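## Task

Every cardboard box in the storeroom sits above a lot number printed on the shelf edge beneath it. Find all boxes whose lot number starts with 3 and place each of them on the desk. The robot must not topple or be left leaning, or the task fails. A box counts only if it stays on the desk by itself once the robot lets go.

## Robot and tools

ROBOT. TidyBot++: a wheeled base (0.54 m long, 0.50 m wide, 0.38 m tall) on four driven casters, carrying one seven-joint arm with a two-finger gripper. There is only one arm. The shoulder sits 0.12 m ahead of the base centre, 0.68 m off the floor. Segments: upper arm 0.42 m, forearm 0.31 m, hand 0.31 m to the hand point. It starts folded, hand down, poking up to 0.08 m ahead of the base. A downward-pointing hand reaches at most about 0.94 m high, and only near the base. Cameras: base_camera (fixed on the base, looking forward and down) and wrist_camera (looks along the hand).

FRAMES. Base frame: origin on the floor under the base centre, x forward, y left, z up. hand_pose is reported in it: the point between the finger pads, its z axis running out along the fingers, its y axis the closing direction. The odometry frame is the base frame as it was when the scene began; heading is positive to the left, -3.142 to 3.142.

execute_actions. Argument "actions": a list holding one action or nothing (empty just reports state and images). Optional "cameras": list of "base_camera", "wrist_camera" or "all"; omitted or null gives all, [] gives none. An action may contain:
- "base": exactly one key, each a relative offset from where the base last reported itself, not a pose: translate_m (metres, forward +, -2 to 2), strafe_m (metres, left +, -2 to 2), rotate_rad (radians, counter-clockwise from above +, -6.3 to 6.3). Moves estimated to need over 8.667 s are refused.
- "joints": absolute targets, in radians, keyed by name: joint_1_rad (vertical turn of the whole arm; positive is clockwise from above, opposite to rotate_rad; any angle), joint_2_rad (shoulder, -2.249 to 2.249), joint_3_rad (any angle), joint_4_rad (elbow, -2.579 to 2.579), joint_5_rad (any angle), joint_6_rad (wrist, -2.099 to 2.099), joint_7_rad (any angle; hand down, positive turns counter-clockwise from above; at 1.57 the fingers open toward left and right), and gripper_pos, a unitless 0 (open, about 85 mm gap) to 1 (closed). Gap is roughly 85 x (1 - gripper_pos) mm. Unbounded joints go the short way; rotate more than half a turn in steps.
- "speeds": optional caps for this action only: translate_m and strafe_m 0.05 to 0.5 m/s, rotate_rad 0.1 to 1.57 rad/s (the maximums are the defaults).
An unknown key or out-of-range number rejects the whole call. Parts left out of an action may keep pushing toward old targets. Motions in one action begin together.

Planar arm sketch: with joint_1_rad 0, joint_3_rad 3.14, joint_5_rad 0 (near the start) the arm moves in the x-z plane. Tilt from vertical (forward +): upper arm = joint_2_rad; forearm = joint_2_rad - joint_4_rad; hand = that minus joint_6_rad. Forward reach from the shoulder = sum of length x sin(tilt); height above it = sum of length x cos(tilt).

wait: {"seconds": 0 to 10}; commands nothing, returns state and images.
zoom_image: {"camera", "region": [x0, y0, x1, y1]} pixels of that camera's latest full image, top-left origin, region no larger than 504 x 504. Useful for reading lot numbers.
read_manual: licence texts only; moves nothing.
finished_scene: {"scene": current scene number}. Irreversible; the goal must already hold and keep holding. Its reply reports success and gives the next task.

RESULT LINES. base_status / joint_status: "done" (for the base this only means the wheels turned the commanded amount, even with slip); "off_target" (settled away from target, may still push); "contact_stop" or "time_out" (target dropped, holds position); "not_followed" with "joint command not followed" and a "cause:" line means a self-collision check blocked the arm targets (gripper still obeys, and blocked targets may be retried later). on_its_own lists uncommanded motion. motor_effort: percent of max per motor, bracketed value is the action's peak; noisy. base_odometry counts wheel turns, so slips appear as travel and drift builds over many moves. base_tilt in degrees, forward and right positive, about 1 degree of bias. Gripper closed to 1 and "done" means empty; "off_target" means something is held. "ARM HIT" means a hard hit on the base or the arm itself. Torque fault: arm and gripper freeze 10 s and the rest of the call is skipped (base keeps going). MOTOR HOT warns from 60 °C; at 75 °C an OVER-TEMPERATURE FAULT lets the arm sink, and joints show limit_stop_at_motor_heat, so resend targets. If a stop is reported, the later calls of that reply are skipped.

ACCURACY. Friction leaves the hand a centimetre or two off, more when stretched; resending the same target does nothing. Correct by sending last command + (wanted - read) for each joint. When holding something the arm sags; never command a joint to its current reading under load. Trust camera images over hand_pose. Closed fingertips reach about 20 mm beyond the hand point, so keep clear of the floor.

AVOID. Dropping or slamming objects, hard pushes, driving while the arm is snagged on anything roughly 0.8 m or higher (tipping risk), sideways force on a raised hand, driving the arm into things (torque faults), and long loaded holds (heat). If the robot leans, retract the arm or back away. The simulation runs on while you reason, holding the last command; loose objects may occasionally get nudged.

Each tool is called after "Call:" as a command line: name --argument value for each argument, lists and objects as JSON in quotes; but a table of rows of numbers goes row by row, as --pt "numbers of a row", without its own name.

## Session

Call:
execute_actions --actions '[]'

Scene clock: 0.00 s.
base_odometry: x=+0.000 y=+0.000 heading=+0.000 (m, m, rad; odometry frame)
base_tilt: forward=-0.4 right=-1.0 (deg)
base_status: not commanded
joint_positions: joint_1_rad=+0.034 joint_2_rad=-0.389 joint_3_rad=+3.122 joint_4_rad=-2.509 joint_5_rad=-0.013 joint_6_rad=-0.835 joint_7_rad=+1.570 gripper_pos=+0.000
joint_status: not commanded
motor_effort: joint_1_rad=+1 joint_2_rad=-2 joint_3_rad=+0 joint_4_rad=+14 joint_5_rad=+1 joint_6_rad=+2 joint_7_rad=+0 (%)
hand_pose: x=+0.2851 y=+0.0012 z=+0.6010 quat_wxyz=(-0.001, +0.996, -0.012, +0.093) (m; base frame)
pictures: base_camera, wrist_camera
Images, in order (width x height): base_camera 644x364, wrist_camera 644x476.

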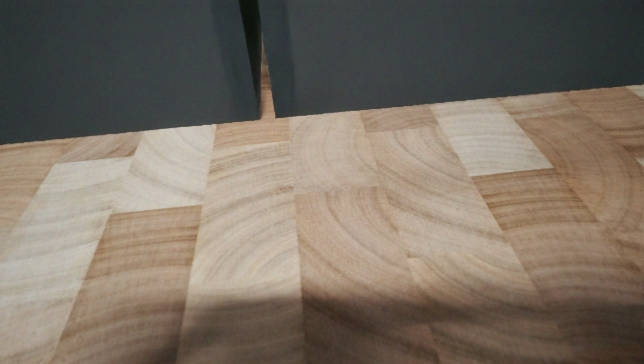

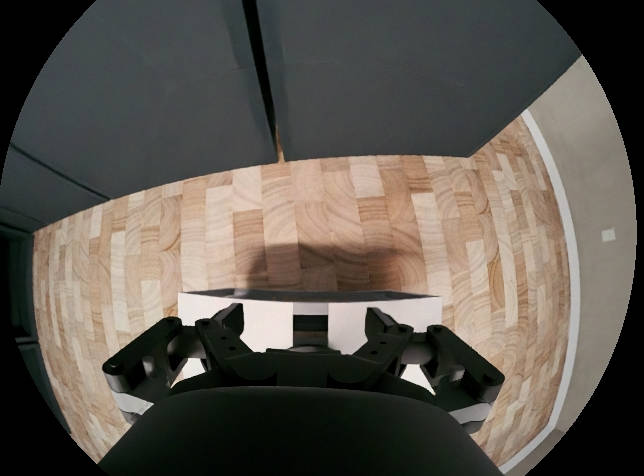

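Call:
execute_actions --actions '[{"joints":{"joint_2_rad":-0.8,"joint_4_rad":-2.5,"joint_6_rad":0.0,"joint_1_rad":0}}]' --cameras '["wrist_camera"]'

Call:
execute_actions --actions '[{"joints":{"joint_1_rad":1.57}}]' --cameras '["wrist_camera"]'

Call:
execute_actions --actions '[{"joints":{"joint_1_rad":3.1}}]' --cameras '["wrist_camera"]'

Call:
execute_actions --actions '[{"joints":{"joint_1_rad":-1.6}}]' --cameras '["wrist_camera"]'

Scene clock: 9.90 s.
base_odometry: x=+0.000 y=+0.000 heading=+0.000 (m, m, rad; odometry frame)
base_tilt: forward=-0.3 right=-1.0 (deg)
base_status: not commanded
joint_positions: joint_1_rad=+0.019 joint_2_rad=-0.786 joint_3_rad=+3.122 joint_4_rad=-2.506 joint_5_rad=-0.013 joint_6_rad=-0.038 joint_7_rad=+1.570 gripper_pos=+0.000
joint_status: all done
motor_effort: joint_1_rad=+1(0) joint_2_rad=+5(5) joint_3_rad=+0(0) joint_4_rad=+19(19) joint_5_rad=+1(1) joint_6_rad=+9(10) joint_7_rad=+1(1) (%)
hand_pose: x=+0.4380 y=+0.0025 z=+0.8744 quat_wxyz=(+0.002, +0.770, -0.003, +0.638) (m; base frame)
pictures: wrist_camera
camera_calibration (this result's frames):
wrist_camera: T_world_to_cam=[[-0.0296349, -0.998843, 0.0378748, -0.0259029], [-0.171626, -0.032244, -0.984634, 0.994653], [0.984716, -0.0356799, -0.170472, -0.14274], [0, 0, 0, 1]] pos_world=[0.310499, 0.00110579, 0.956018]
Images, in order (width x height): wrist_camera 644x476.

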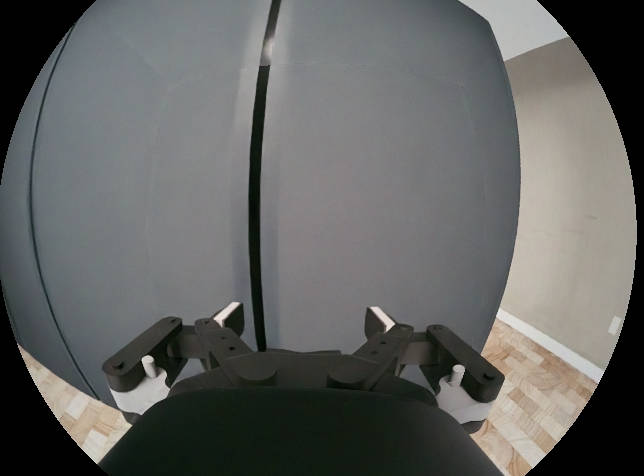

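Scene clock: 12.70 s.
base_odometry: x=+0.000 y=+0.000 heading=+0.000 (m, m, rad; odometry frame)
base_tilt: forward=-0.3 right=-1.0 (deg)
base_status: not commanded
joint_positions: joint_1_rad=+1.554 joint_2_rad=-0.786 joint_3_rad=+3.122 joint_4_rad=-2.506 joint_5_rad=-0.013 joint_6_rad=-0.038 joint_7_rad=+1.570 gripper_pos=+0.000
joint_status: all done
motor_effort: joint_1_rad=+1(0) joint_2_rad=+5(4) joint_3_rad=+1(1) joint_4_rad=+19(19) joint_5_rad=+1(1) joint_6_rad=+9(10) joint_7_rad=+0(1) (%)
hand_pose: x=+0.1329 y=-0.3187 z=+0.8744 quat_wxyz=(+0.445, +0.552, -0.537, +0.458) (m; base frame)
pictures: wrist_camera
camera_calibration (this result's frames):
wrist_camera: T_world_to_cam=[[-0.999264, -0.00613573, 0.0378748, 0.0894829], [-0.0383664, 0.170362, -0.984634, 0.978795], [-0.000410976, -0.985362, -0.170472, -0.0255096], [0, 0, 0, 1]] pos_world=[0.126959, -0.191337, 0.956018]
Images, in order (width x height): wrist_camera 644x476.

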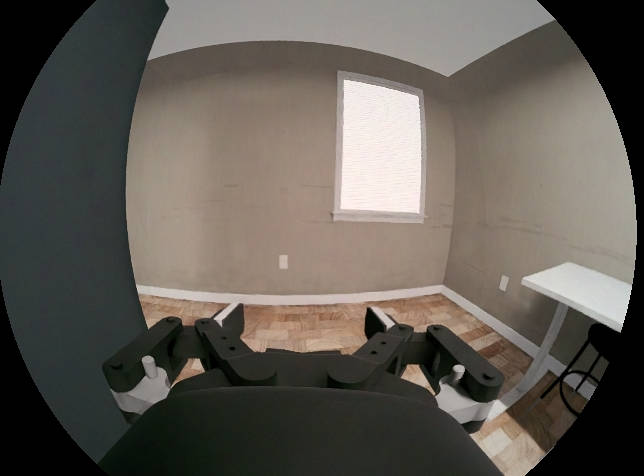

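Scene clock: 15.47 s.
base_odometry: x=+0.000 y=+0.000 heading=+0.000 (m, m, rad; odometry frame)
base_tilt: forward=-0.3 right=-1.0 (deg)
base_status: not commanded
joint_positions: joint_1_rad=+3.084 joint_2_rad=-0.786 joint_3_rad=+3.122 joint_4_rad=-2.506 joint_5_rad=-0.013 joint_6_rad=-0.038 joint_7_rad=+1.570 gripper_pos=+0.000
joint_status: all done
motor_effort: joint_1_rad=+0(1) joint_2_rad=+4(5) joint_3_rad=+0(1) joint_4_rad=+19(19) joint_5_rad=+1(1) joint_6_rad=+9(10) joint_7_rad=+1(1) (%)
hand_pose: x=-0.1989 y=-0.0269 z=+0.8744 quat_wxyz=(+0.638, +0.027, -0.770, +0.022) (m; base frame)
pictures: wrist_camera
camera_calibration (this result's frames):
wrist_camera: T_world_to_cam=[[-0.0468943, 0.998182, 0.0378747, -0.0238489], [0.168655, 0.0452841, -0.984634, 0.95416], [-0.984559, -0.0397859, -0.170472, 0.0916043], [0, 0, 0, 1]] pos_world=[-0.0718528, -0.0157581, 0.956017]
Images, in order (width x height): wrist_camera 644x476.

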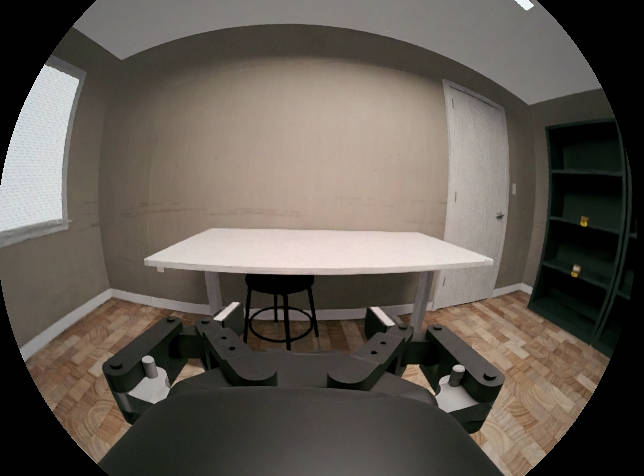

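Scene clock: 18.27 s.
base_odometry: x=+0.000 y=+0.000 heading=+0.000 (m, m, rad; odometry frame)
base_tilt: forward=-0.3 right=-0.9 (deg)
base_status: not commanded
joint_positions: joint_1_rad=+4.667 joint_2_rad=-0.786 joint_3_rad=+3.122 joint_4_rad=-2.506 joint_5_rad=-0.013 joint_6_rad=-0.038 joint_7_rad=+1.570 gripper_pos=+0.000
joint_status: all done
motor_effort: joint_1_rad=+2(0) joint_2_rad=+5(5) joint_3_rad=+0(1) joint_4_rad=+19(19) joint_5_rad=+1(1) joint_6_rad=+9(10) joint_7_rad=+1(0) (%)
hand_pose: x=+0.0960 y=+0.3182 z=+0.8744 quat_wxyz=(+0.464, -0.529, -0.560, -0.438) (m; base frame)
pictures: wrist_camera
camera_calibration (this result's frames):
wrist_camera: T_world_to_cam=[[0.998685, 0.0345611, 0.0378752, -0.148273], [0.0431978, -0.169202, -0.984634, 0.969089], [-0.0276215, 0.984975, -0.170472, -0.0222717], [0, 0, 0, 1]] pos_world=[0.1056, 0.191033, 0.956018]
Images, in order (width x height): wrist_camera 644x476.

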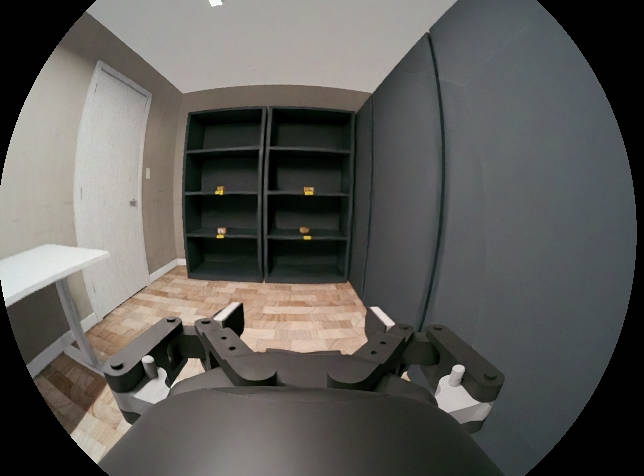

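Call:
execute_actions --actions '[{"base":{"rotate_rad":1.57},"joints":{"joint_1_rad":0.0}}]' --cameras '[]'

Call:
execute_actions --actions '[{"base":{"translate_m":1.3}}]'

Call:
zoom_image --camera "wrist_camera" --region '[160, 60, 480, 300]'

Scene clock: 31.43 s.
base_odometry: x=+0.000 y=+0.000 heading=+1.569 (m, m, rad; odometry frame)
base_tilt: forward=-0.2 right=-1.0 (deg)
base_status: done
joint_positions: joint_1_rad=+6.268 joint_2_rad=-0.786 joint_3_rad=+3.122 joint_4_rad=-2.506 joint_5_rad=-0.013 joint_6_rad=-0.038 joint_7_rad=+1.570 gripper_pos=+0.000
joint_status: all done
motor_effort: joint_1_rad=+0(2) joint_2_rad=+5(6) joint_3_rad=+1(2) joint_4_rad=+19(19) joint_5_rad=+1(1) joint_6_rad=+10(10) joint_7_rad=+0(1) (%)
hand_pose: x=+0.4377 y=+0.0135 z=+0.8744 quat_wxyz=(+0.009, -0.770, -0.010, -0.638) (m; base frame)
pictures: none
No camera images: the call's "cameras" was empty. Leave "cameras" out to get every camera's image.

Scene clock: 35.40 s.
base_odometry: x=+0.000 y=+1.300 heading=+1.570 (m, m, rad; odometry frame)
base_tilt: forward=-0.3 right=-1.0 (deg)
base_status: done
joint_positions: joint_1_rad=+6.268 joint_2_rad=-0.788 joint_3_rad=+3.122 joint_4_rad=-2.506 joint_5_rad=-0.013 joint_6_rad=-0.038 joint_7_rad=+1.570 gripper_pos=+0.000
joint_status: not commanded
motor_effort: joint_1_rad=+1(1) joint_2_rad=+4(7) joint_3_rad=+1(1) joint_4_rad=+19(19) joint_5_rad=+1(1) joint_6_rad=+9(10) joint_7_rad=+0(1) (%)
hand_pose: x=+0.4373 y=+0.0135 z=+0.8751 quat_wxyz=(+0.009, -0.769, -0.010, -0.639) (m; base frame)
pictures: base_camera, wrist_camera
camera_calibration (this result's frames):
wrist_camera: T_world_to_cam=[[0.00474871, -0.999272, 0.0378515, -0.0299786], [-0.168343, -0.0381105, -0.984991, 0.994533], [0.985717, -0.0016946, -0.168402, -0.14429], [0, 0, 0, 1]] pos_world=[0.309794, 0.00770093, 0.956443]
Images, in order (width x height): base_camera 644x364, wrist_camera 644x476.

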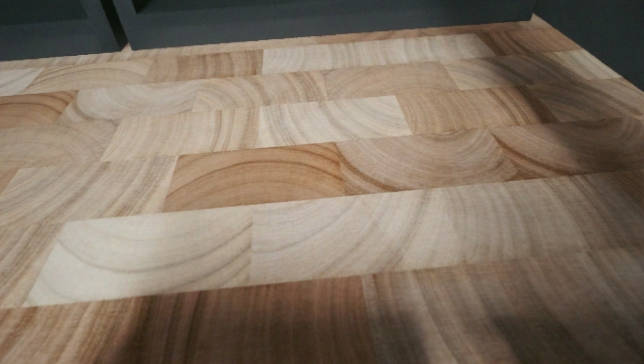

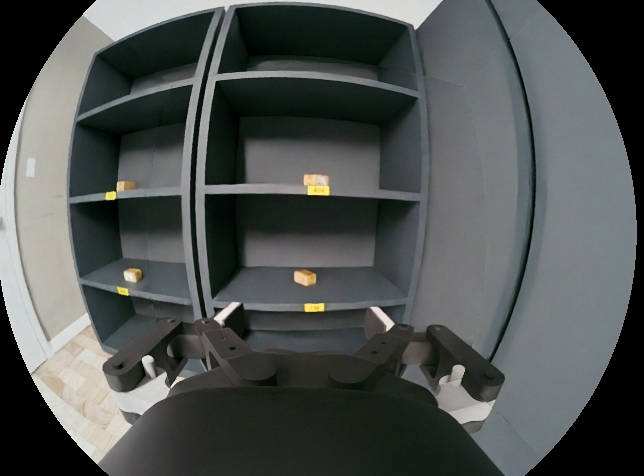

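Region (160, 60, 480, 300) of wrist_camera's 644x476 image, scaled by 1.575; it fills the top 378 rows of this view, and the rest is white.

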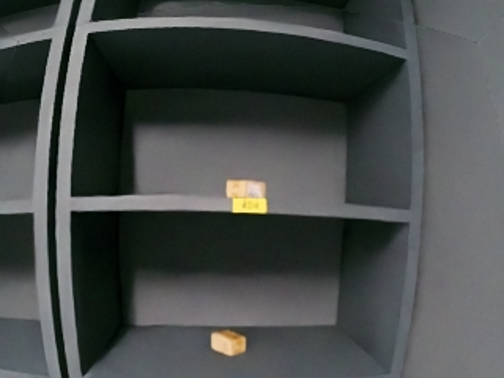

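Call:
zoom_image --camera "wrist_camera" --region '[290, 165, 350, 205]'

Call:
zoom_image --camera "wrist_camera" --region '[285, 260, 345, 320]'

Call:
zoom_image --camera "wrist_camera" --region '[90, 170, 150, 210]'

Call:
zoom_image --camera "wrist_camera" --region '[100, 260, 160, 305]'

Region (290, 165, 350, 205) of wrist_camera's 644x476 image, scaled by 8.400.

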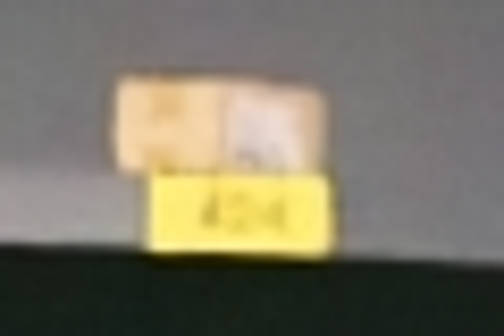

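Region (285, 260, 345, 320) of wrist_camera's 644x476 image, scaled by 8.400.

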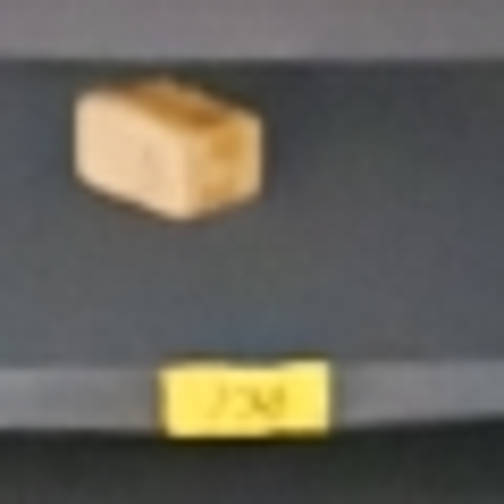

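Region (90, 170, 150, 210) of wrist_camera's 644x476 image, scaled by 8.400.

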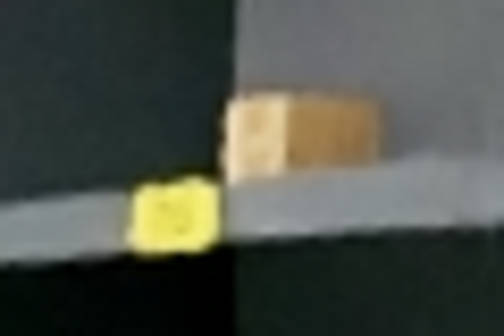

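Region (100, 260, 160, 305) of wrist_camera's 644x476 image, scaled by 8.400; it fills the top 378 rows of this view, and the rest is white.

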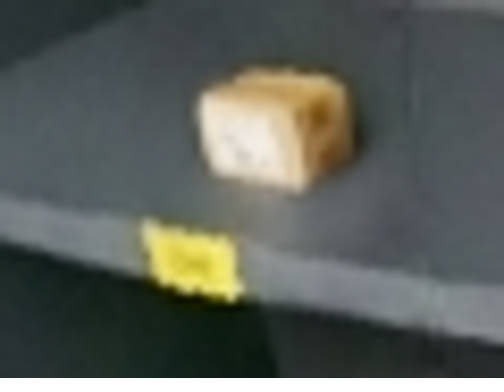

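Call:
execute_actions --actions '[{"base":{"strafe_m":0.8}}]'

Call:
zoom_image --camera "wrist_camera" --region '[270, 150, 370, 220]'

Call:
zoom_image --camera "wrist_camera" --region '[270, 250, 370, 320]'

Scene clock: 49.57 s.
base_odometry: x=-0.800 y=+1.301 heading=+1.570 (m, m, rad; odometry frame)
base_tilt: forward=-0.4 right=-1.0 (deg)
base_status: done
joint_positions: joint_1_rad=+6.268 joint_2_rad=-0.788 joint_3_rad=+3.122 joint_4_rad=-2.506 joint_5_rad=-0.013 joint_6_rad=-0.038 joint_7_rad=+1.570 gripper_pos=+0.000
joint_status: not commanded
motor_effort: joint_1_rad=+1(1) joint_2_rad=+4(4) joint_3_rad=+1(2) joint_4_rad=+19(19) joint_5_rad=+1(1) joint_6_rad=+10(10) joint_7_rad=+1(0) (%)
hand_pose: x=+0.4373 y=+0.0135 z=+0.8751 quat_wxyz=(+0.009, -0.769, -0.010, -0.639) (m; base frame)
pictures: base_camera, wrist_camera
camera_calibration (this result's frames):
wrist_camera: T_world_to_cam=[[0.00472538, -0.999272, 0.03785, -0.0299749], [-0.168264, -0.0381052, -0.985005, 0.994561], [0.985731, -0.00171427, -0.168322, -0.144365], [0, 0, 0, 1]] pos_world=[0.309796, 0.00769748, 0.956483]
Images, in order (width x height): base_camera 644x364, wrist_camera 644x476.

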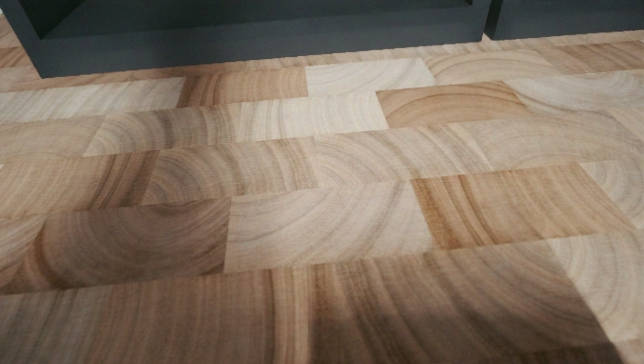

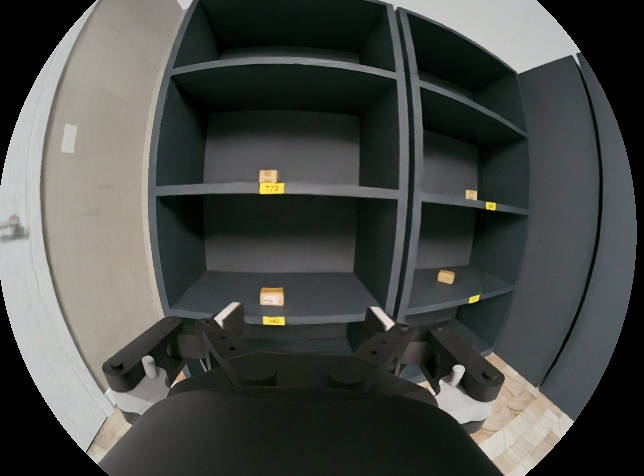

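Region (270, 150, 370, 220) of wrist_camera's 644x476 image, scaled by 5.040; it fills the top 353 rows of this view, and the rest is white.

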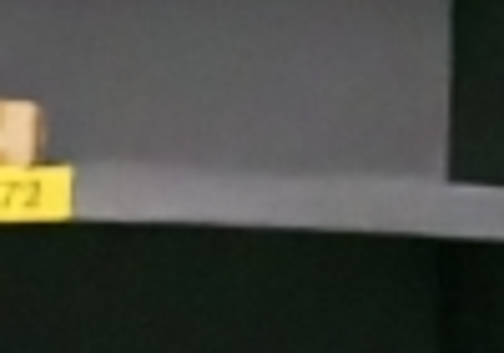

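Region (270, 250, 370, 320) of wrist_camera's 644x476 image, scaled by 5.040; it fills the top 353 rows of this view, and the rest is white.

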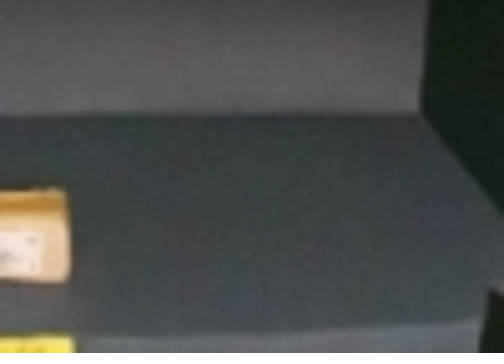

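Call:
zoom_image --camera "wrist_camera" --region '[245, 165, 300, 200]'

Call:
zoom_image --camera "wrist_camera" --region '[245, 280, 300, 330]'

Region (245, 165, 300, 200) of wrist_camera's 644x476 image, scaled by 9.164; it fills the top 321 rows of this view, and the rest is white.

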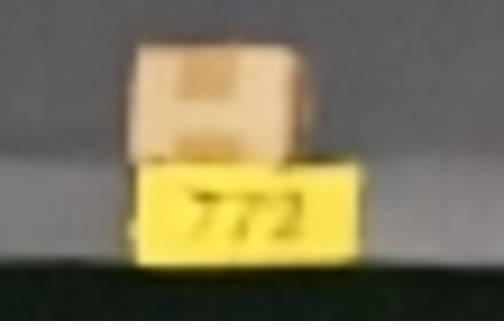

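Region (245, 280, 300, 330) of wrist_camera's 644x476 image, scaled by 9.164; it fills the top 458 rows of this view, and the rest is white.

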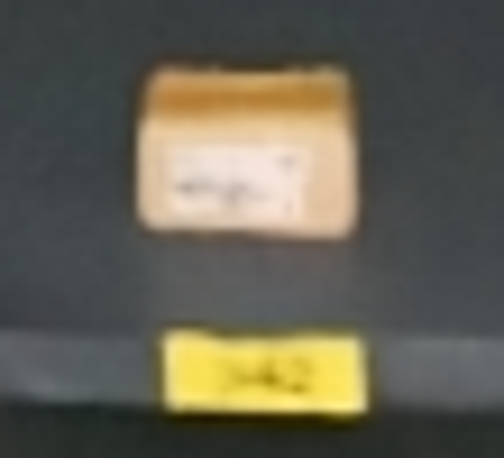

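Call:
execute_actions --actions '[{"base":{"strafe_m":0.16},"joints":{"joint_2_rad":0.95,"joint_4_rad":-2.5,"joint_6_rad":1.88}}]'

Scene clock: 70.13 s.
base_odometry: x=-0.960 y=+1.301 heading=+1.570 (m, m, rad; odometry frame)
base_tilt: forward=-0.2 right=-1.0 (deg)
base_status: done
joint_positions: joint_1_rad=+6.268 joint_2_rad=+0.934 joint_3_rad=+3.121 joint_4_rad=-2.506 joint_5_rad=-0.013 joint_6_rad=+1.835 joint_7_rad=+1.570 gripper_pos=+0.000
joint_status: all done
motor_effort: joint_1_rad=+0(1) joint_2_rad=-31(32) joint_3_rad=-1(3) joint_4_rad=+1(20) joint_5_rad=+1(1) joint_6_rad=+9(11) joint_7_rad=+0(0) (%)
hand_pose: x=+0.6758 y=+0.0136 z=+0.6209 quat_wxyz=(+0.010, -0.719, -0.001, -0.695) (m; base frame)
pictures: base_camera, wrist_camera
camera_calibration (this result's frames):
wrist_camera: T_world_to_cam=[[-0.0131186, -0.999695, 0.0209148, 0.00117366], [-0.0193101, -0.0206594, -0.9996, 0.692503], [0.999727, -0.0135172, -0.0190332, -0.524164], [0, 0, 0, 1]] pos_world=[0.537409, 0.00839474, 0.682225]
Images, in order (width x height): base_camera 644x364, wrist_camera 644x476.

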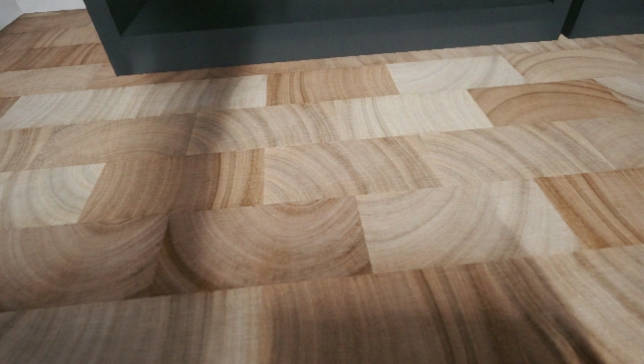

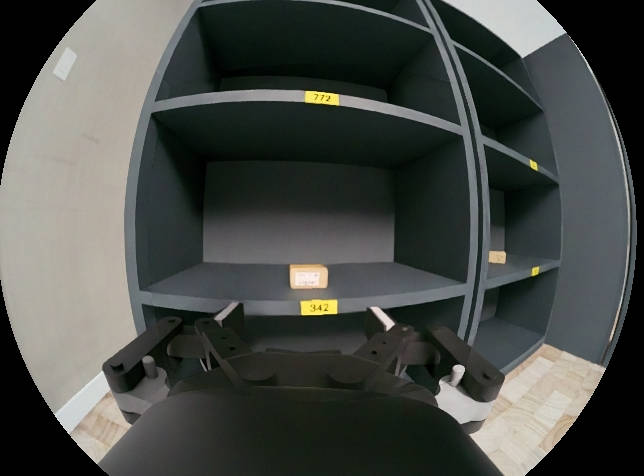

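Call:
zoom_image --camera "wrist_camera" --region '[270, 250, 360, 325]'

Call:
zoom_image --camera "wrist_camera" --region '[480, 240, 560, 290]'

Region (270, 250, 360, 325) of wrist_camera's 644x476 image, scaled by 5.600.

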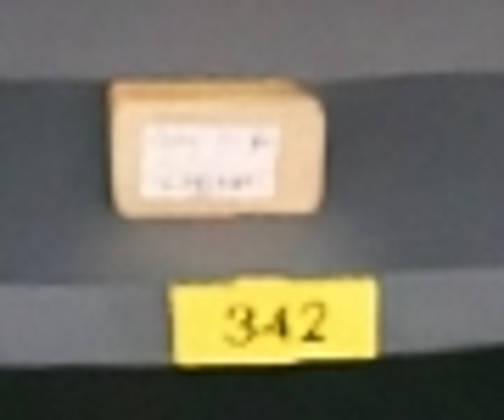

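Region (480, 240, 560, 290) of wrist_camera's 644x476 image, scaled by 6.300; it fills the top 315 rows of this view, and the rest is white.

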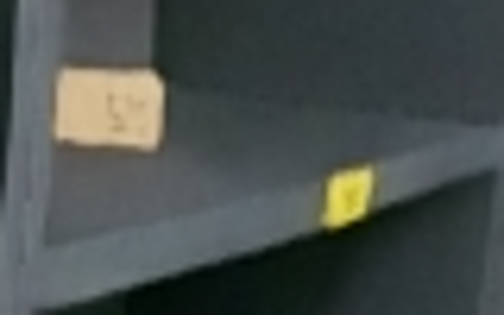

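Call:
execute_actions --actions '[{"base":{"translate_m":-0.25}}]' --cameras '[]'

Call:
execute_actions --actions '[{"base":{"rotate_rad":0.14},"joints":{"joint_1_rad":0,"joint_2_rad":1.1,"joint_4_rad":-0.47,"joint_6_rad":-1.5,"joint_7_rad":0.0,"joint_3_rad":3.14,"joint_5_rad":0}}]'

Scene clock: 107.20 s.
base_odometry: x=-0.961 y=+1.051 heading=+1.570 (m, m, rad; odometry frame)
base_tilt: forward=-0.3 right=-1.0 (deg)
base_status: done
joint_positions: joint_1_rad=+6.268 joint_2_rad=+0.935 joint_3_rad=+3.121 joint_4_rad=-2.504 joint_5_rad=-0.013 joint_6_rad=+1.836 joint_7_rad=+1.570 gripper_pos=+0.000
joint_status: not commanded
motor_effort: joint_1_rad=+1(1) joint_2_rad=-31(33) joint_3_rad=-1(1) joint_4_rad=+0(1) joint_5_rad=+1(1) joint_6_rad=+9(10) joint_7_rad=+0(0) (%)
hand_pose: x=+0.6761 y=+0.0134 z=+0.6214 quat_wxyz=(+0.010, -0.718, +0.000, -0.696) (m; base frame)
pictures: none
No camera images: the call's "cameras" was empty. Leave "cameras" out to get every camera's image.

Scene clock: 111.30 s.
base_odometry: x=-0.961 y=+1.050 heading=+1.711 (m, m, rad; odometry frame)
base_tilt: forward=-0.2 right=-1.0 (deg)
base_status: done
joint_positions: joint_1_rad=+6.276 joint_2_rad=+1.079 joint_3_rad=+3.125 joint_4_rad=-0.478 joint_5_rad=-0.013 joint_6_rad=-1.458 joint_7_rad=+0.023 gripper_pos=+0.000
joint_status: all done
motor_effort: joint_1_rad=+1(4) joint_2_rad=-52(51) joint_3_rad=-1(2) joint_4_rad=+15(16) joint_5_rad=+1(2) joint_6_rad=+1(9) joint_7_rad=+1(1) (%)
hand_pose: x=+0.8433 y=+0.0181 z=+0.5767 quat_wxyz=(+0.054, -0.718, +0.693, -0.035) (m; base frame)
pictures: base_camera, wrist_camera
camera_calibration (this result's frames):
wrist_camera: T_world_to_cam=[[-0.992705, -0.0686389, -0.0991241, 0.887268], [-0.0695596, 0.997561, 0.00585834, 0.0956755], [0.0984802, 0.0127106, -0.995058, 0.629938], [0, 0, 0, 1]] pos_world=[0.825415, -0.0425478, 0.714214]
Images, in order (width x height): base_camera 644x364, wrist_camera 644x476.

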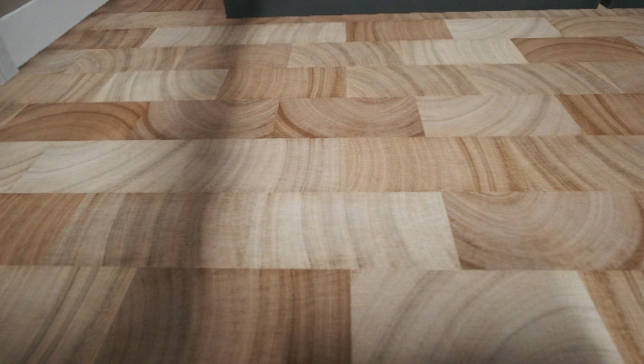

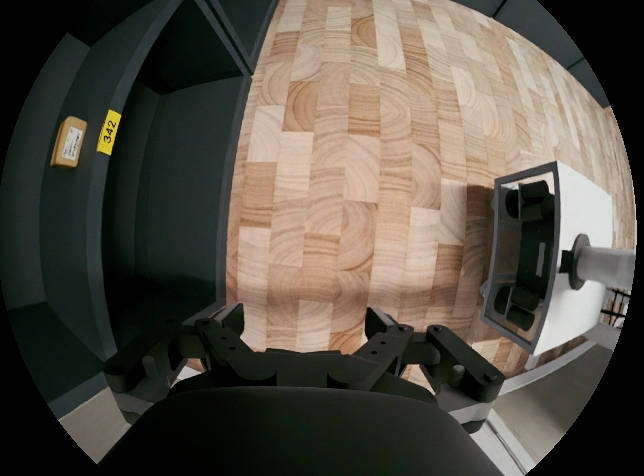

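Call:
execute_actions --actions '[{"base":{"translate_m":0.3},"joints":{"joint_2_rad":1.09,"joint_6_rad":-1.62}}]'

Scene clock: 123.13 s.
base_odometry: x=-1.003 y=+1.348 heading=+1.711 (m, m, rad; odometry frame)
base_tilt: forward=-0.3 right=-1.0 (deg)
base_status: done
joint_positions: joint_1_rad=+6.276 joint_2_rad=+1.080 joint_3_rad=+3.127 joint_4_rad=-0.476 joint_5_rad=-0.013 joint_6_rad=-1.593 joint_7_rad=+0.023 gripper_pos=+0.000
joint_status: all done
motor_effort: joint_1_rad=+1(1) joint_2_rad=-51(54) joint_3_rad=-1(2) joint_4_rad=+14(16) joint_5_rad=+1(0) joint_6_rad=-1(1) joint_7_rad=+0(0) (%)
hand_pose: x=+0.8019 y=+0.0166 z=+0.5740 quat_wxyz=(+0.007, -0.720, +0.694, +0.012) (m; base frame)
pictures: base_camera, wrist_camera
camera_calibration (this result's frames):
wrist_camera: T_world_to_cam=[[-0.996872, -0.0711599, 0.0343778, 0.772579], [-0.0707869, 0.99742, 0.0119508, 0.0918391], [-0.0351395, 0.00947988, -0.999337, 0.741068], [0, 0, 0, 1]] pos_world=[0.802704, -0.0436507, 0.71292]
Images, in order (width x height): base_camera 644x364, wrist_camera 644x476.

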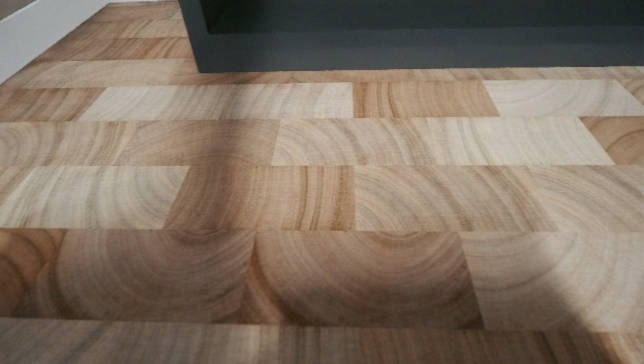

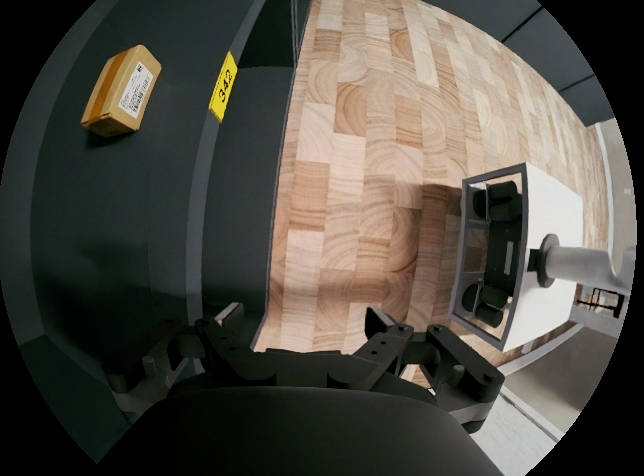

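Call:
execute_actions --actions '[{"joints":{"joint_2_rad":1.06}}]' --cameras '[]'

Call:
execute_actions --actions '[{"base":{"translate_m":0.1},"speeds":{"translate_m":0.1}}]'

Scene clock: 128.73 s.
base_odometry: x=-1.003 y=+1.348 heading=+1.711 (m, m, rad; odometry frame)
base_tilt: forward=-0.3 right=-1.0 (deg)
base_status: not commanded
joint_positions: joint_1_rad=+6.276 joint_2_rad=+1.072 joint_3_rad=+3.127 joint_4_rad=-0.476 joint_5_rad=-0.013 joint_6_rad=-1.593 joint_7_rad=+0.023 gripper_pos=+0.000
joint_status: all done
motor_effort: joint_1_rad=+0(1) joint_2_rad=-50(52) joint_3_rad=-1(1) joint_4_rad=+14(16) joint_5_rad=+1(1) joint_6_rad=+0(0) joint_7_rad=+0(1) (%)
hand_pose: x=+0.8028 y=+0.0166 z=+0.5790 quat_wxyz=(+0.010, -0.720, +0.694, +0.009) (m; base frame)
pictures: none
No camera images: the call's "cameras" was empty. Leave "cameras" out to get every camera's image.

Scene clock: 130.30 s.
base_odometry: x=-1.017 y=+1.447 heading=+1.712 (m, m, rad; odometry frame)
base_tilt: forward=-0.2 right=-1.0 (deg)
base_status: done
joint_positions: joint_1_rad=+6.276 joint_2_rad=+1.072 joint_3_rad=+3.127 joint_4_rad=-0.476 joint_5_rad=-0.013 joint_6_rad=-1.593 joint_7_rad=+0.023 gripper_pos=+0.000
joint_status: not commanded
motor_effort: joint_1_rad=+1(3) joint_2_rad=-51(54) joint_3_rad=-2(2) joint_4_rad=+15(15) joint_5_rad=+1(0) joint_6_rad=+0(0) joint_7_rad=+0(1) (%)
hand_pose: x=+0.8028 y=+0.0164 z=+0.5794 quat_wxyz=(+0.010, -0.720, +0.694, +0.009) (m; base frame)
pictures: base_camera, wrist_camera
camera_calibration (this result's frames):
wrist_camera: T_world_to_cam=[[-0.997133, -0.0709472, 0.0263145, 0.778207], [-0.070673, 0.997437, 0.0112119, 0.0923346], [-0.0270425, 0.00932002, -0.999591, 0.740106], [0, 0, 0, 1]] pos_world=[0.802516, -0.043784, 0.71829]
Images, in order (width x height): base_camera 644x364, wrist_camera 644x476.

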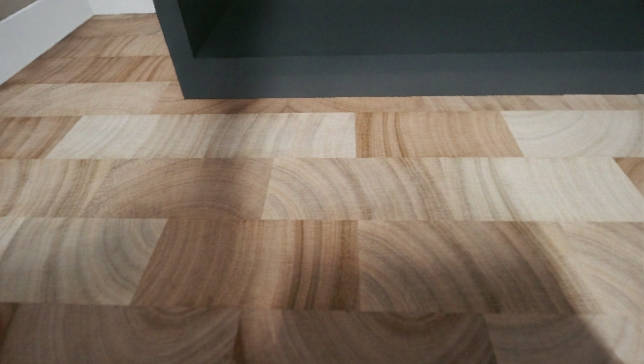

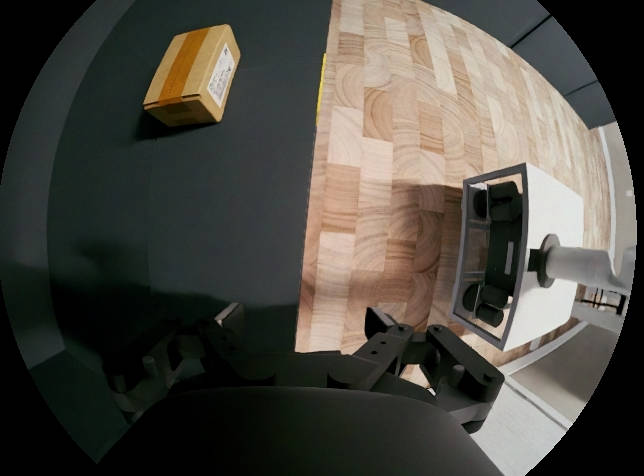

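Call:
execute_actions --actions '[{"base":{"translate_m":0.122},"speeds":{"translate_m":0.06}}]'

Scene clock: 138.97 s.
base_odometry: x=-1.034 y=+1.567 heading=+1.713 (m, m, rad; odometry frame)
base_tilt: forward=-0.3 right=-1.0 (deg)
base_status: done
joint_positions: joint_1_rad=+6.276 joint_2_rad=+1.072 joint_3_rad=+3.127 joint_4_rad=-0.476 joint_5_rad=-0.013 joint_6_rad=-1.593 joint_7_rad=+0.023 gripper_pos=+0.000
joint_status: not commanded
motor_effort: joint_1_rad=+0(2) joint_2_rad=-50(51) joint_3_rad=-1(2) joint_4_rad=+15(15) joint_5_rad=+0(0) joint_6_rad=+1(1) joint_7_rad=+1(0) (%)
hand_pose: x=+0.8029 y=+0.0163 z=+0.5795 quat_wxyz=(+0.010, -0.720, +0.694, +0.009) (m; base frame)
pictures: base_camera, wrist_camera
camera_calibration (this result's frames):
wrist_camera: T_world_to_cam=[[-0.997145, -0.0708335, 0.0261555, 0.778326], [-0.0705644, 0.997446, 0.0110725, 0.0924172], [-0.026873, 0.0091952, -0.999597, 0.740074], [0, 0, 0, 1]] pos_world=[0.802514, -0.0438547, 0.718394]
Images, in order (width x height): base_camera 644x364, wrist_camera 644x476.

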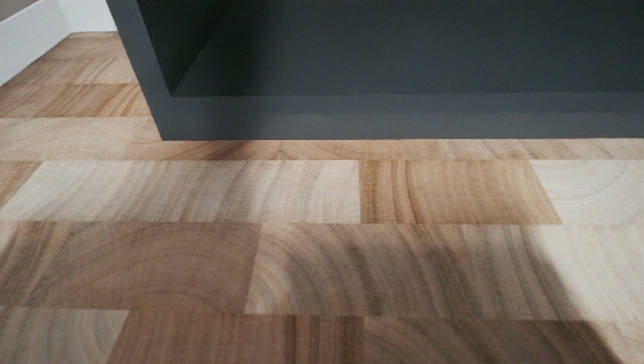

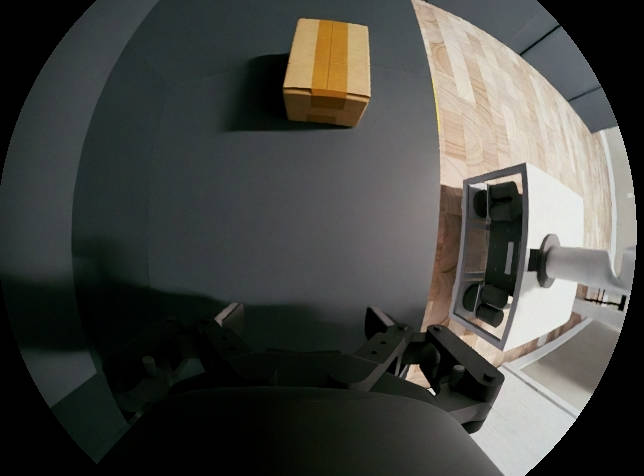

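Call:
execute_actions --actions '[{"base":{"strafe_m":-0.13},"speeds":{"strafe_m":0.06}}]' --cameras '["wrist_camera"]'

Scene clock: 149.97 s.
base_odometry: x=-0.906 y=+1.586 heading=+1.713 (m, m, rad; odometry frame)
base_tilt: forward=-0.3 right=-0.9 (deg)
base_status: done
joint_positions: joint_1_rad=+6.280 joint_2_rad=+1.072 joint_3_rad=+3.129 joint_4_rad=-0.476 joint_5_rad=-0.013 joint_6_rad=-1.593 joint_7_rad=+0.023 gripper_pos=+0.000
joint_status: not commanded
motor_effort: joint_1_rad=+0(5) joint_2_rad=-51(51) joint_3_rad=-1(2) joint_4_rad=+14(15) joint_5_rad=+1(0) joint_6_rad=+0(1) joint_7_rad=+1(1) (%)
hand_pose: x=+0.8029 y=+0.0133 z=+0.5794 quat_wxyz=(+0.009, -0.719, +0.695, +0.008) (m; base frame)
pictures: wrist_camera
camera_calibration (this result's frames):
wrist_camera: T_world_to_cam=[[-0.997432, -0.0666428, 0.0262494, 0.778306], [-0.0664115, 0.997746, 0.00959015, 0.0929343], [-0.0268294, 0.00782226, -0.999609, 0.74006], [0, 0, 0, 1]] pos_world=[0.802335, -0.0466453, 0.71845]
Images, in order (width x height): wrist_camera 644x476.

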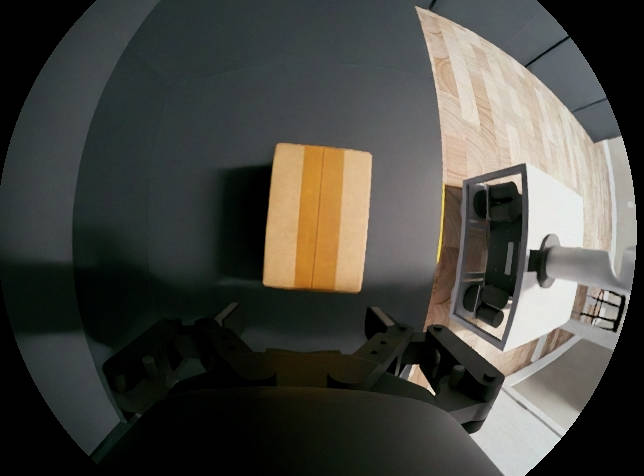

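Call:
execute_actions --actions '[{"base":{"translate_m":-0.007},"speeds":{"translate_m":0.05}}]' --cameras '[]'

Call:
execute_actions --actions '[{"base":{"strafe_m":-0.065},"speeds":{"strafe_m":0.05}}]' --cameras '["wrist_camera"]'

Scene clock: 156.50 s.
base_odometry: x=-0.905 y=+1.579 heading=+1.713 (m, m, rad; odometry frame)
base_tilt: forward=-0.3 right=-1.0 (deg)
base_status: done
joint_positions: joint_1_rad=+6.280 joint_2_rad=+1.071 joint_3_rad=+3.129 joint_4_rad=-0.476 joint_5_rad=-0.013 joint_6_rad=-1.593 joint_7_rad=+0.023 gripper_pos=+0.000
joint_status: not commanded
motor_effort: joint_1_rad=+0(1) joint_2_rad=-51(55) joint_3_rad=-1(1) joint_4_rad=+15(15) joint_5_rad=+1(0) joint_6_rad=+0(1) joint_7_rad=+0(1) (%)
hand_pose: x=+0.8030 y=+0.0133 z=+0.5798 quat_wxyz=(+0.009, -0.719, +0.695, +0.008) (m; base frame)
pictures: none
No camera images: the call's "cameras" was empty. Leave "cameras" out to get every camera's image.

Scene clock: 158.27 s.
base_odometry: x=-0.840 y=+1.588 heading=+1.713 (m, m, rad; odometry frame)
base_tilt: forward=-0.3 right=-0.9 (deg)
base_status: done
joint_positions: joint_1_rad=+6.281 joint_2_rad=+1.071 joint_3_rad=+3.129 joint_4_rad=-0.476 joint_5_rad=-0.013 joint_6_rad=-1.593 joint_7_rad=+0.023 gripper_pos=+0.000
joint_status: not commanded
motor_effort: joint_1_rad=+0(4) joint_2_rad=-50(54) joint_3_rad=-2(2) joint_4_rad=+15(16) joint_5_rad=+1(0) joint_6_rad=-1(0) joint_7_rad=+0(0) (%)
hand_pose: x=+0.8031 y=+0.0119 z=+0.5799 quat_wxyz=(+0.009, -0.718, +0.696, +0.008) (m; base frame)
pictures: wrist_camera
camera_calibration (this result's frames):
wrist_camera: T_world_to_cam=[[-0.997581, -0.0646474, 0.0255421, 0.77883], [-0.0644378, 0.997882, 0.00894589, 0.0931401], [-0.0260663, 0.00727838, -0.999634, 0.739946], [0, 0, 0, 1]] pos_world=[0.802235, -0.0479791, 0.718949]
Images, in order (width x height): wrist_camera 644x476.

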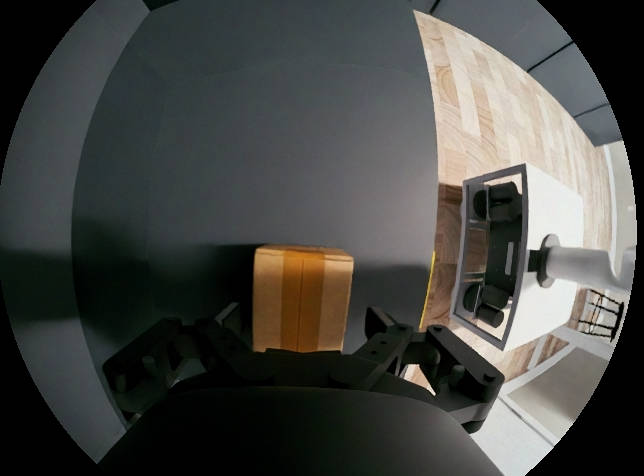

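Call:
execute_actions --actions '[{"joints":{"joint_2_rad":1.12}}]' --cameras '[]'

Call:
execute_actions --actions '[{"joints":{"gripper_pos":1.0}}]' --cameras '["wrist_camera"]'

Scene clock: 163.80 s.
base_odometry: x=-0.840 y=+1.588 heading=+1.713 (m, m, rad; odometry frame)
base_tilt: forward=-0.2 right=-1.0 (deg)
base_status: not commanded
joint_positions: joint_1_rad=+6.281 joint_2_rad=+1.109 joint_3_rad=+3.129 joint_4_rad=-0.475 joint_5_rad=-0.013 joint_6_rad=-1.593 joint_7_rad=+0.023 gripper_pos=+0.000
joint_status: all done
motor_effort: joint_1_rad=+1(1) joint_2_rad=-50(52) joint_3_rad=-1(1) joint_4_rad=+14(15) joint_5_rad=+1(1) joint_6_rad=+0(0) joint_7_rad=+0(0) (%)
hand_pose: x=+0.7989 y=+0.0119 z=+0.5540 quat_wxyz=(-0.004, -0.718, +0.696, +0.021) (m; base frame)
pictures: none
No camera images: the call's "cameras" was empty. Leave "cameras" out to get every camera's image.

Scene clock: 164.90 s.
base_odometry: x=-0.840 y=+1.588 heading=+1.713 (m, m, rad; odometry frame)
base_tilt: forward=-0.2 right=-1.0 (deg)
base_status: not commanded
joint_positions: joint_1_rad=+6.281 joint_2_rad=+1.110 joint_3_rad=+3.129 joint_4_rad=-0.470 joint_5_rad=-0.013 joint_6_rad=-1.593 joint_7_rad=+0.023 gripper_pos=+0.347
joint_status: gripper_pos off_target (ended at +0.347, target +1.000)
motor_effort: joint_1_rad=+1(0) joint_2_rad=-47(53) joint_3_rad=-2(1) joint_4_rad=+13(15) joint_5_rad=+1(1) joint_6_rad=-1(1) joint_7_rad=+0(0) (%)
hand_pose: x=+0.8002 y=+0.0119 z=+0.5547 quat_wxyz=(-0.003, -0.718, +0.696, +0.020) (m; base frame)
pictures: wrist_camera
camera_calibration (this result's frames):
wrist_camera: T_world_to_cam=[[-0.996138, -0.0645898, 0.0594808, 0.75661], [-0.0640407, 0.997886, 0.0110939, 0.0916844], [-0.0600716, 0.00724186, -0.998168, 0.741111], [0, 0, 0, 1]] pos_world=[0.804079, -0.0479883, 0.693733]
Images, in order (width x height): wrist_camera 644x476.

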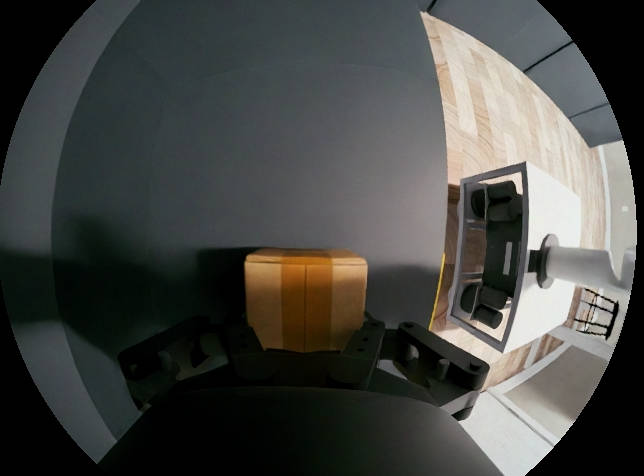

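Call:
execute_actions --actions '[{"joints":{"joint_2_rad":1.06}}]' --cameras '[]'

Call:
execute_actions --actions '[{"base":{"translate_m":-0.3},"speeds":{"translate_m":0.12}}]'

Scene clock: 170.43 s.
base_odometry: x=-0.840 y=+1.588 heading=+1.713 (m, m, rad; odometry frame)
base_tilt: forward=-0.3 right=-0.9 (deg)
base_status: not commanded
joint_positions: joint_1_rad=+6.281 joint_2_rad=+1.082 joint_3_rad=+3.129 joint_4_rad=-0.471 joint_5_rad=-0.013 joint_6_rad=-1.593 joint_7_rad=+0.023 gripper_pos=+0.347
joint_status: all done
motor_effort: joint_1_rad=+0(1) joint_2_rad=-52(53) joint_3_rad=-1(1) joint_4_rad=+15(15) joint_5_rad=+1(0) joint_6_rad=-1(0) joint_7_rad=+0(0) (%)
hand_pose: x=+0.8032 y=+0.0119 z=+0.5737 quat_wxyz=(+0.007, -0.718, +0.696, +0.010) (m; base frame)
pictures: none
No camera images: the call's "cameras" was empty. Leave "cameras" out to get every camera's image.

Scene clock: 173.53 s.
base_odometry: x=-0.798 y=+1.291 heading=+1.713 (m, m, rad; odometry frame)
base_tilt: forward=-0.2 right=-1.0 (deg)
base_status: done
joint_positions: joint_1_rad=+6.281 joint_2_rad=+1.081 joint_3_rad=+3.129 joint_4_rad=-0.471 joint_5_rad=-0.013 joint_6_rad=-1.593 joint_7_rad=+0.023 gripper_pos=+0.347
joint_status: not commanded
motor_effort: joint_1_rad=+1(2) joint_2_rad=-50(58) joint_3_rad=-2(2) joint_4_rad=+15(16) joint_5_rad=+1(0) joint_6_rad=+0(0) joint_7_rad=+0(0) (%)
hand_pose: x=+0.8034 y=+0.0119 z=+0.5747 quat_wxyz=(+0.007, -0.718, +0.696, +0.010) (m; base frame)
pictures: base_camera, wrist_camera
camera_calibration (this result's frames):
wrist_camera: T_world_to_cam=[[-0.997434, -0.0645743, 0.0309063, 0.776055], [-0.064317, 0.997887, 0.00925043, 0.0929645], [-0.0314383, 0.0072389, -0.999479, 0.738931], [0, 0, 0, 1]] pos_world=[0.803274, -0.0480038, 0.713702]
Images, in order (width x height): base_camera 644x364, wrist_camera 644x476.

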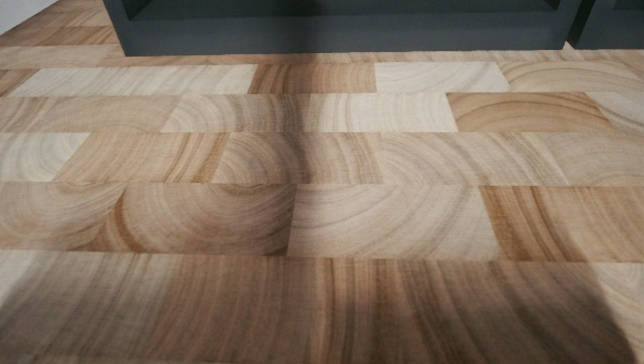

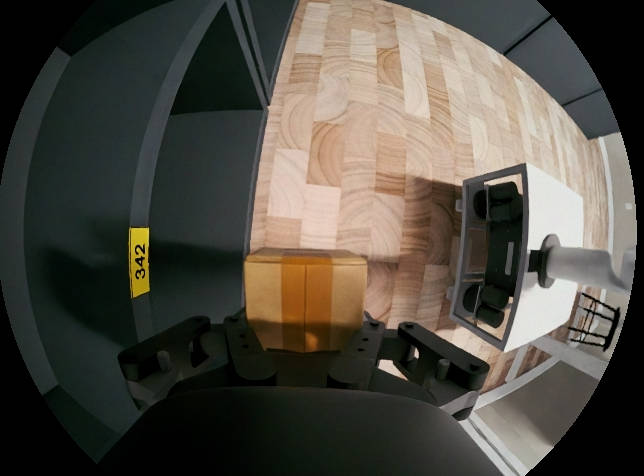

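Call:
execute_actions --actions '[{"joints":{"joint_2_rad":0.0,"joint_4_rad":-1.38,"joint_6_rad":-1.76},"speeds":{}}]' --cameras '[]'

Call:
execute_actions --actions '[{"base":{"rotate_rad":2.9},"speeds":{"rotate_rad":0.8},"joints":{"joint_7_rad":1.57}}]'

action 0: "speeds" must be an object that gives a speed for at least one key that is commanded beside it, as in {"translate_m": 0.5}; or leave "speeds" out

Scene clock: 193.73 s.
TORQUE WARNING: joint_1_rad reached its warning level (56.7 N m).
base_odometry: x=-0.796 y=+1.294 heading=-2.205 (m, m, rad; odometry frame)
base_tilt: forward=-0.3 right=-0.9 (deg)
base_status: rotate_rad time_out (by the wheels' count: +2.365 of +2.900)
joint_positions: joint_1_rad=+6.531 joint_2_rad=+1.059 joint_3_rad=+3.245 joint_4_rad=-0.482 joint_5_rad=+0.115 joint_6_rad=-1.622 joint_7_rad=+1.547 gripper_pos=+0.348
joint_status: all done
motor_effort: joint_1_rad=-46(58) joint_2_rad=-48(52) joint_3_rad=-19(25) joint_4_rad=+17(20) joint_5_rad=-14(22) joint_6_rad=+4(11) joint_7_rad=+6(12) (%)
hand_pose: x=+0.7515 y=-0.2393 z=+0.5917 quat_wxyz=(-0.100, -0.981, +0.163, +0.024) (m; base frame)
pictures: base_camera, wrist_camera
camera_calibration (this result's frames):
wrist_camera: T_world_to_cam=[[-0.280612, -0.931558, 0.231205, -0.157096], [-0.95703, 0.289914, 0.00656192, 0.843141], [-0.0731424, -0.219429, -0.972883, 0.717571], [0, 0, 0, 1]] pos_world=[0.815313, -0.233327, 0.728902]
Images, in order (width x height): base_camera 644x364, wrist_camera 644x476.

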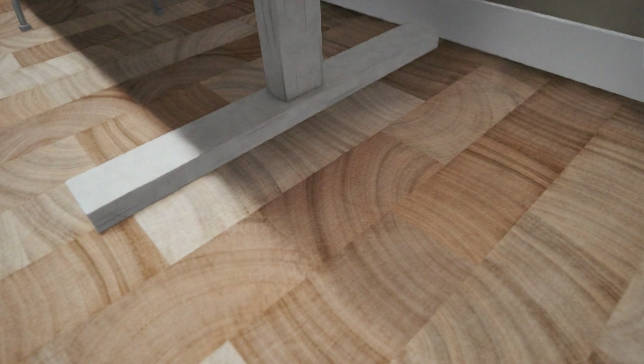

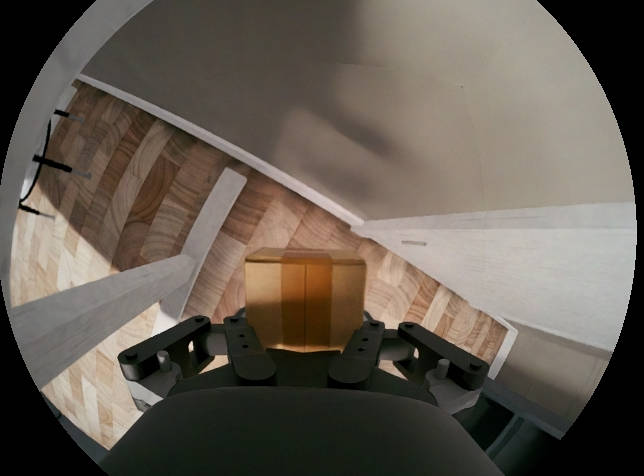

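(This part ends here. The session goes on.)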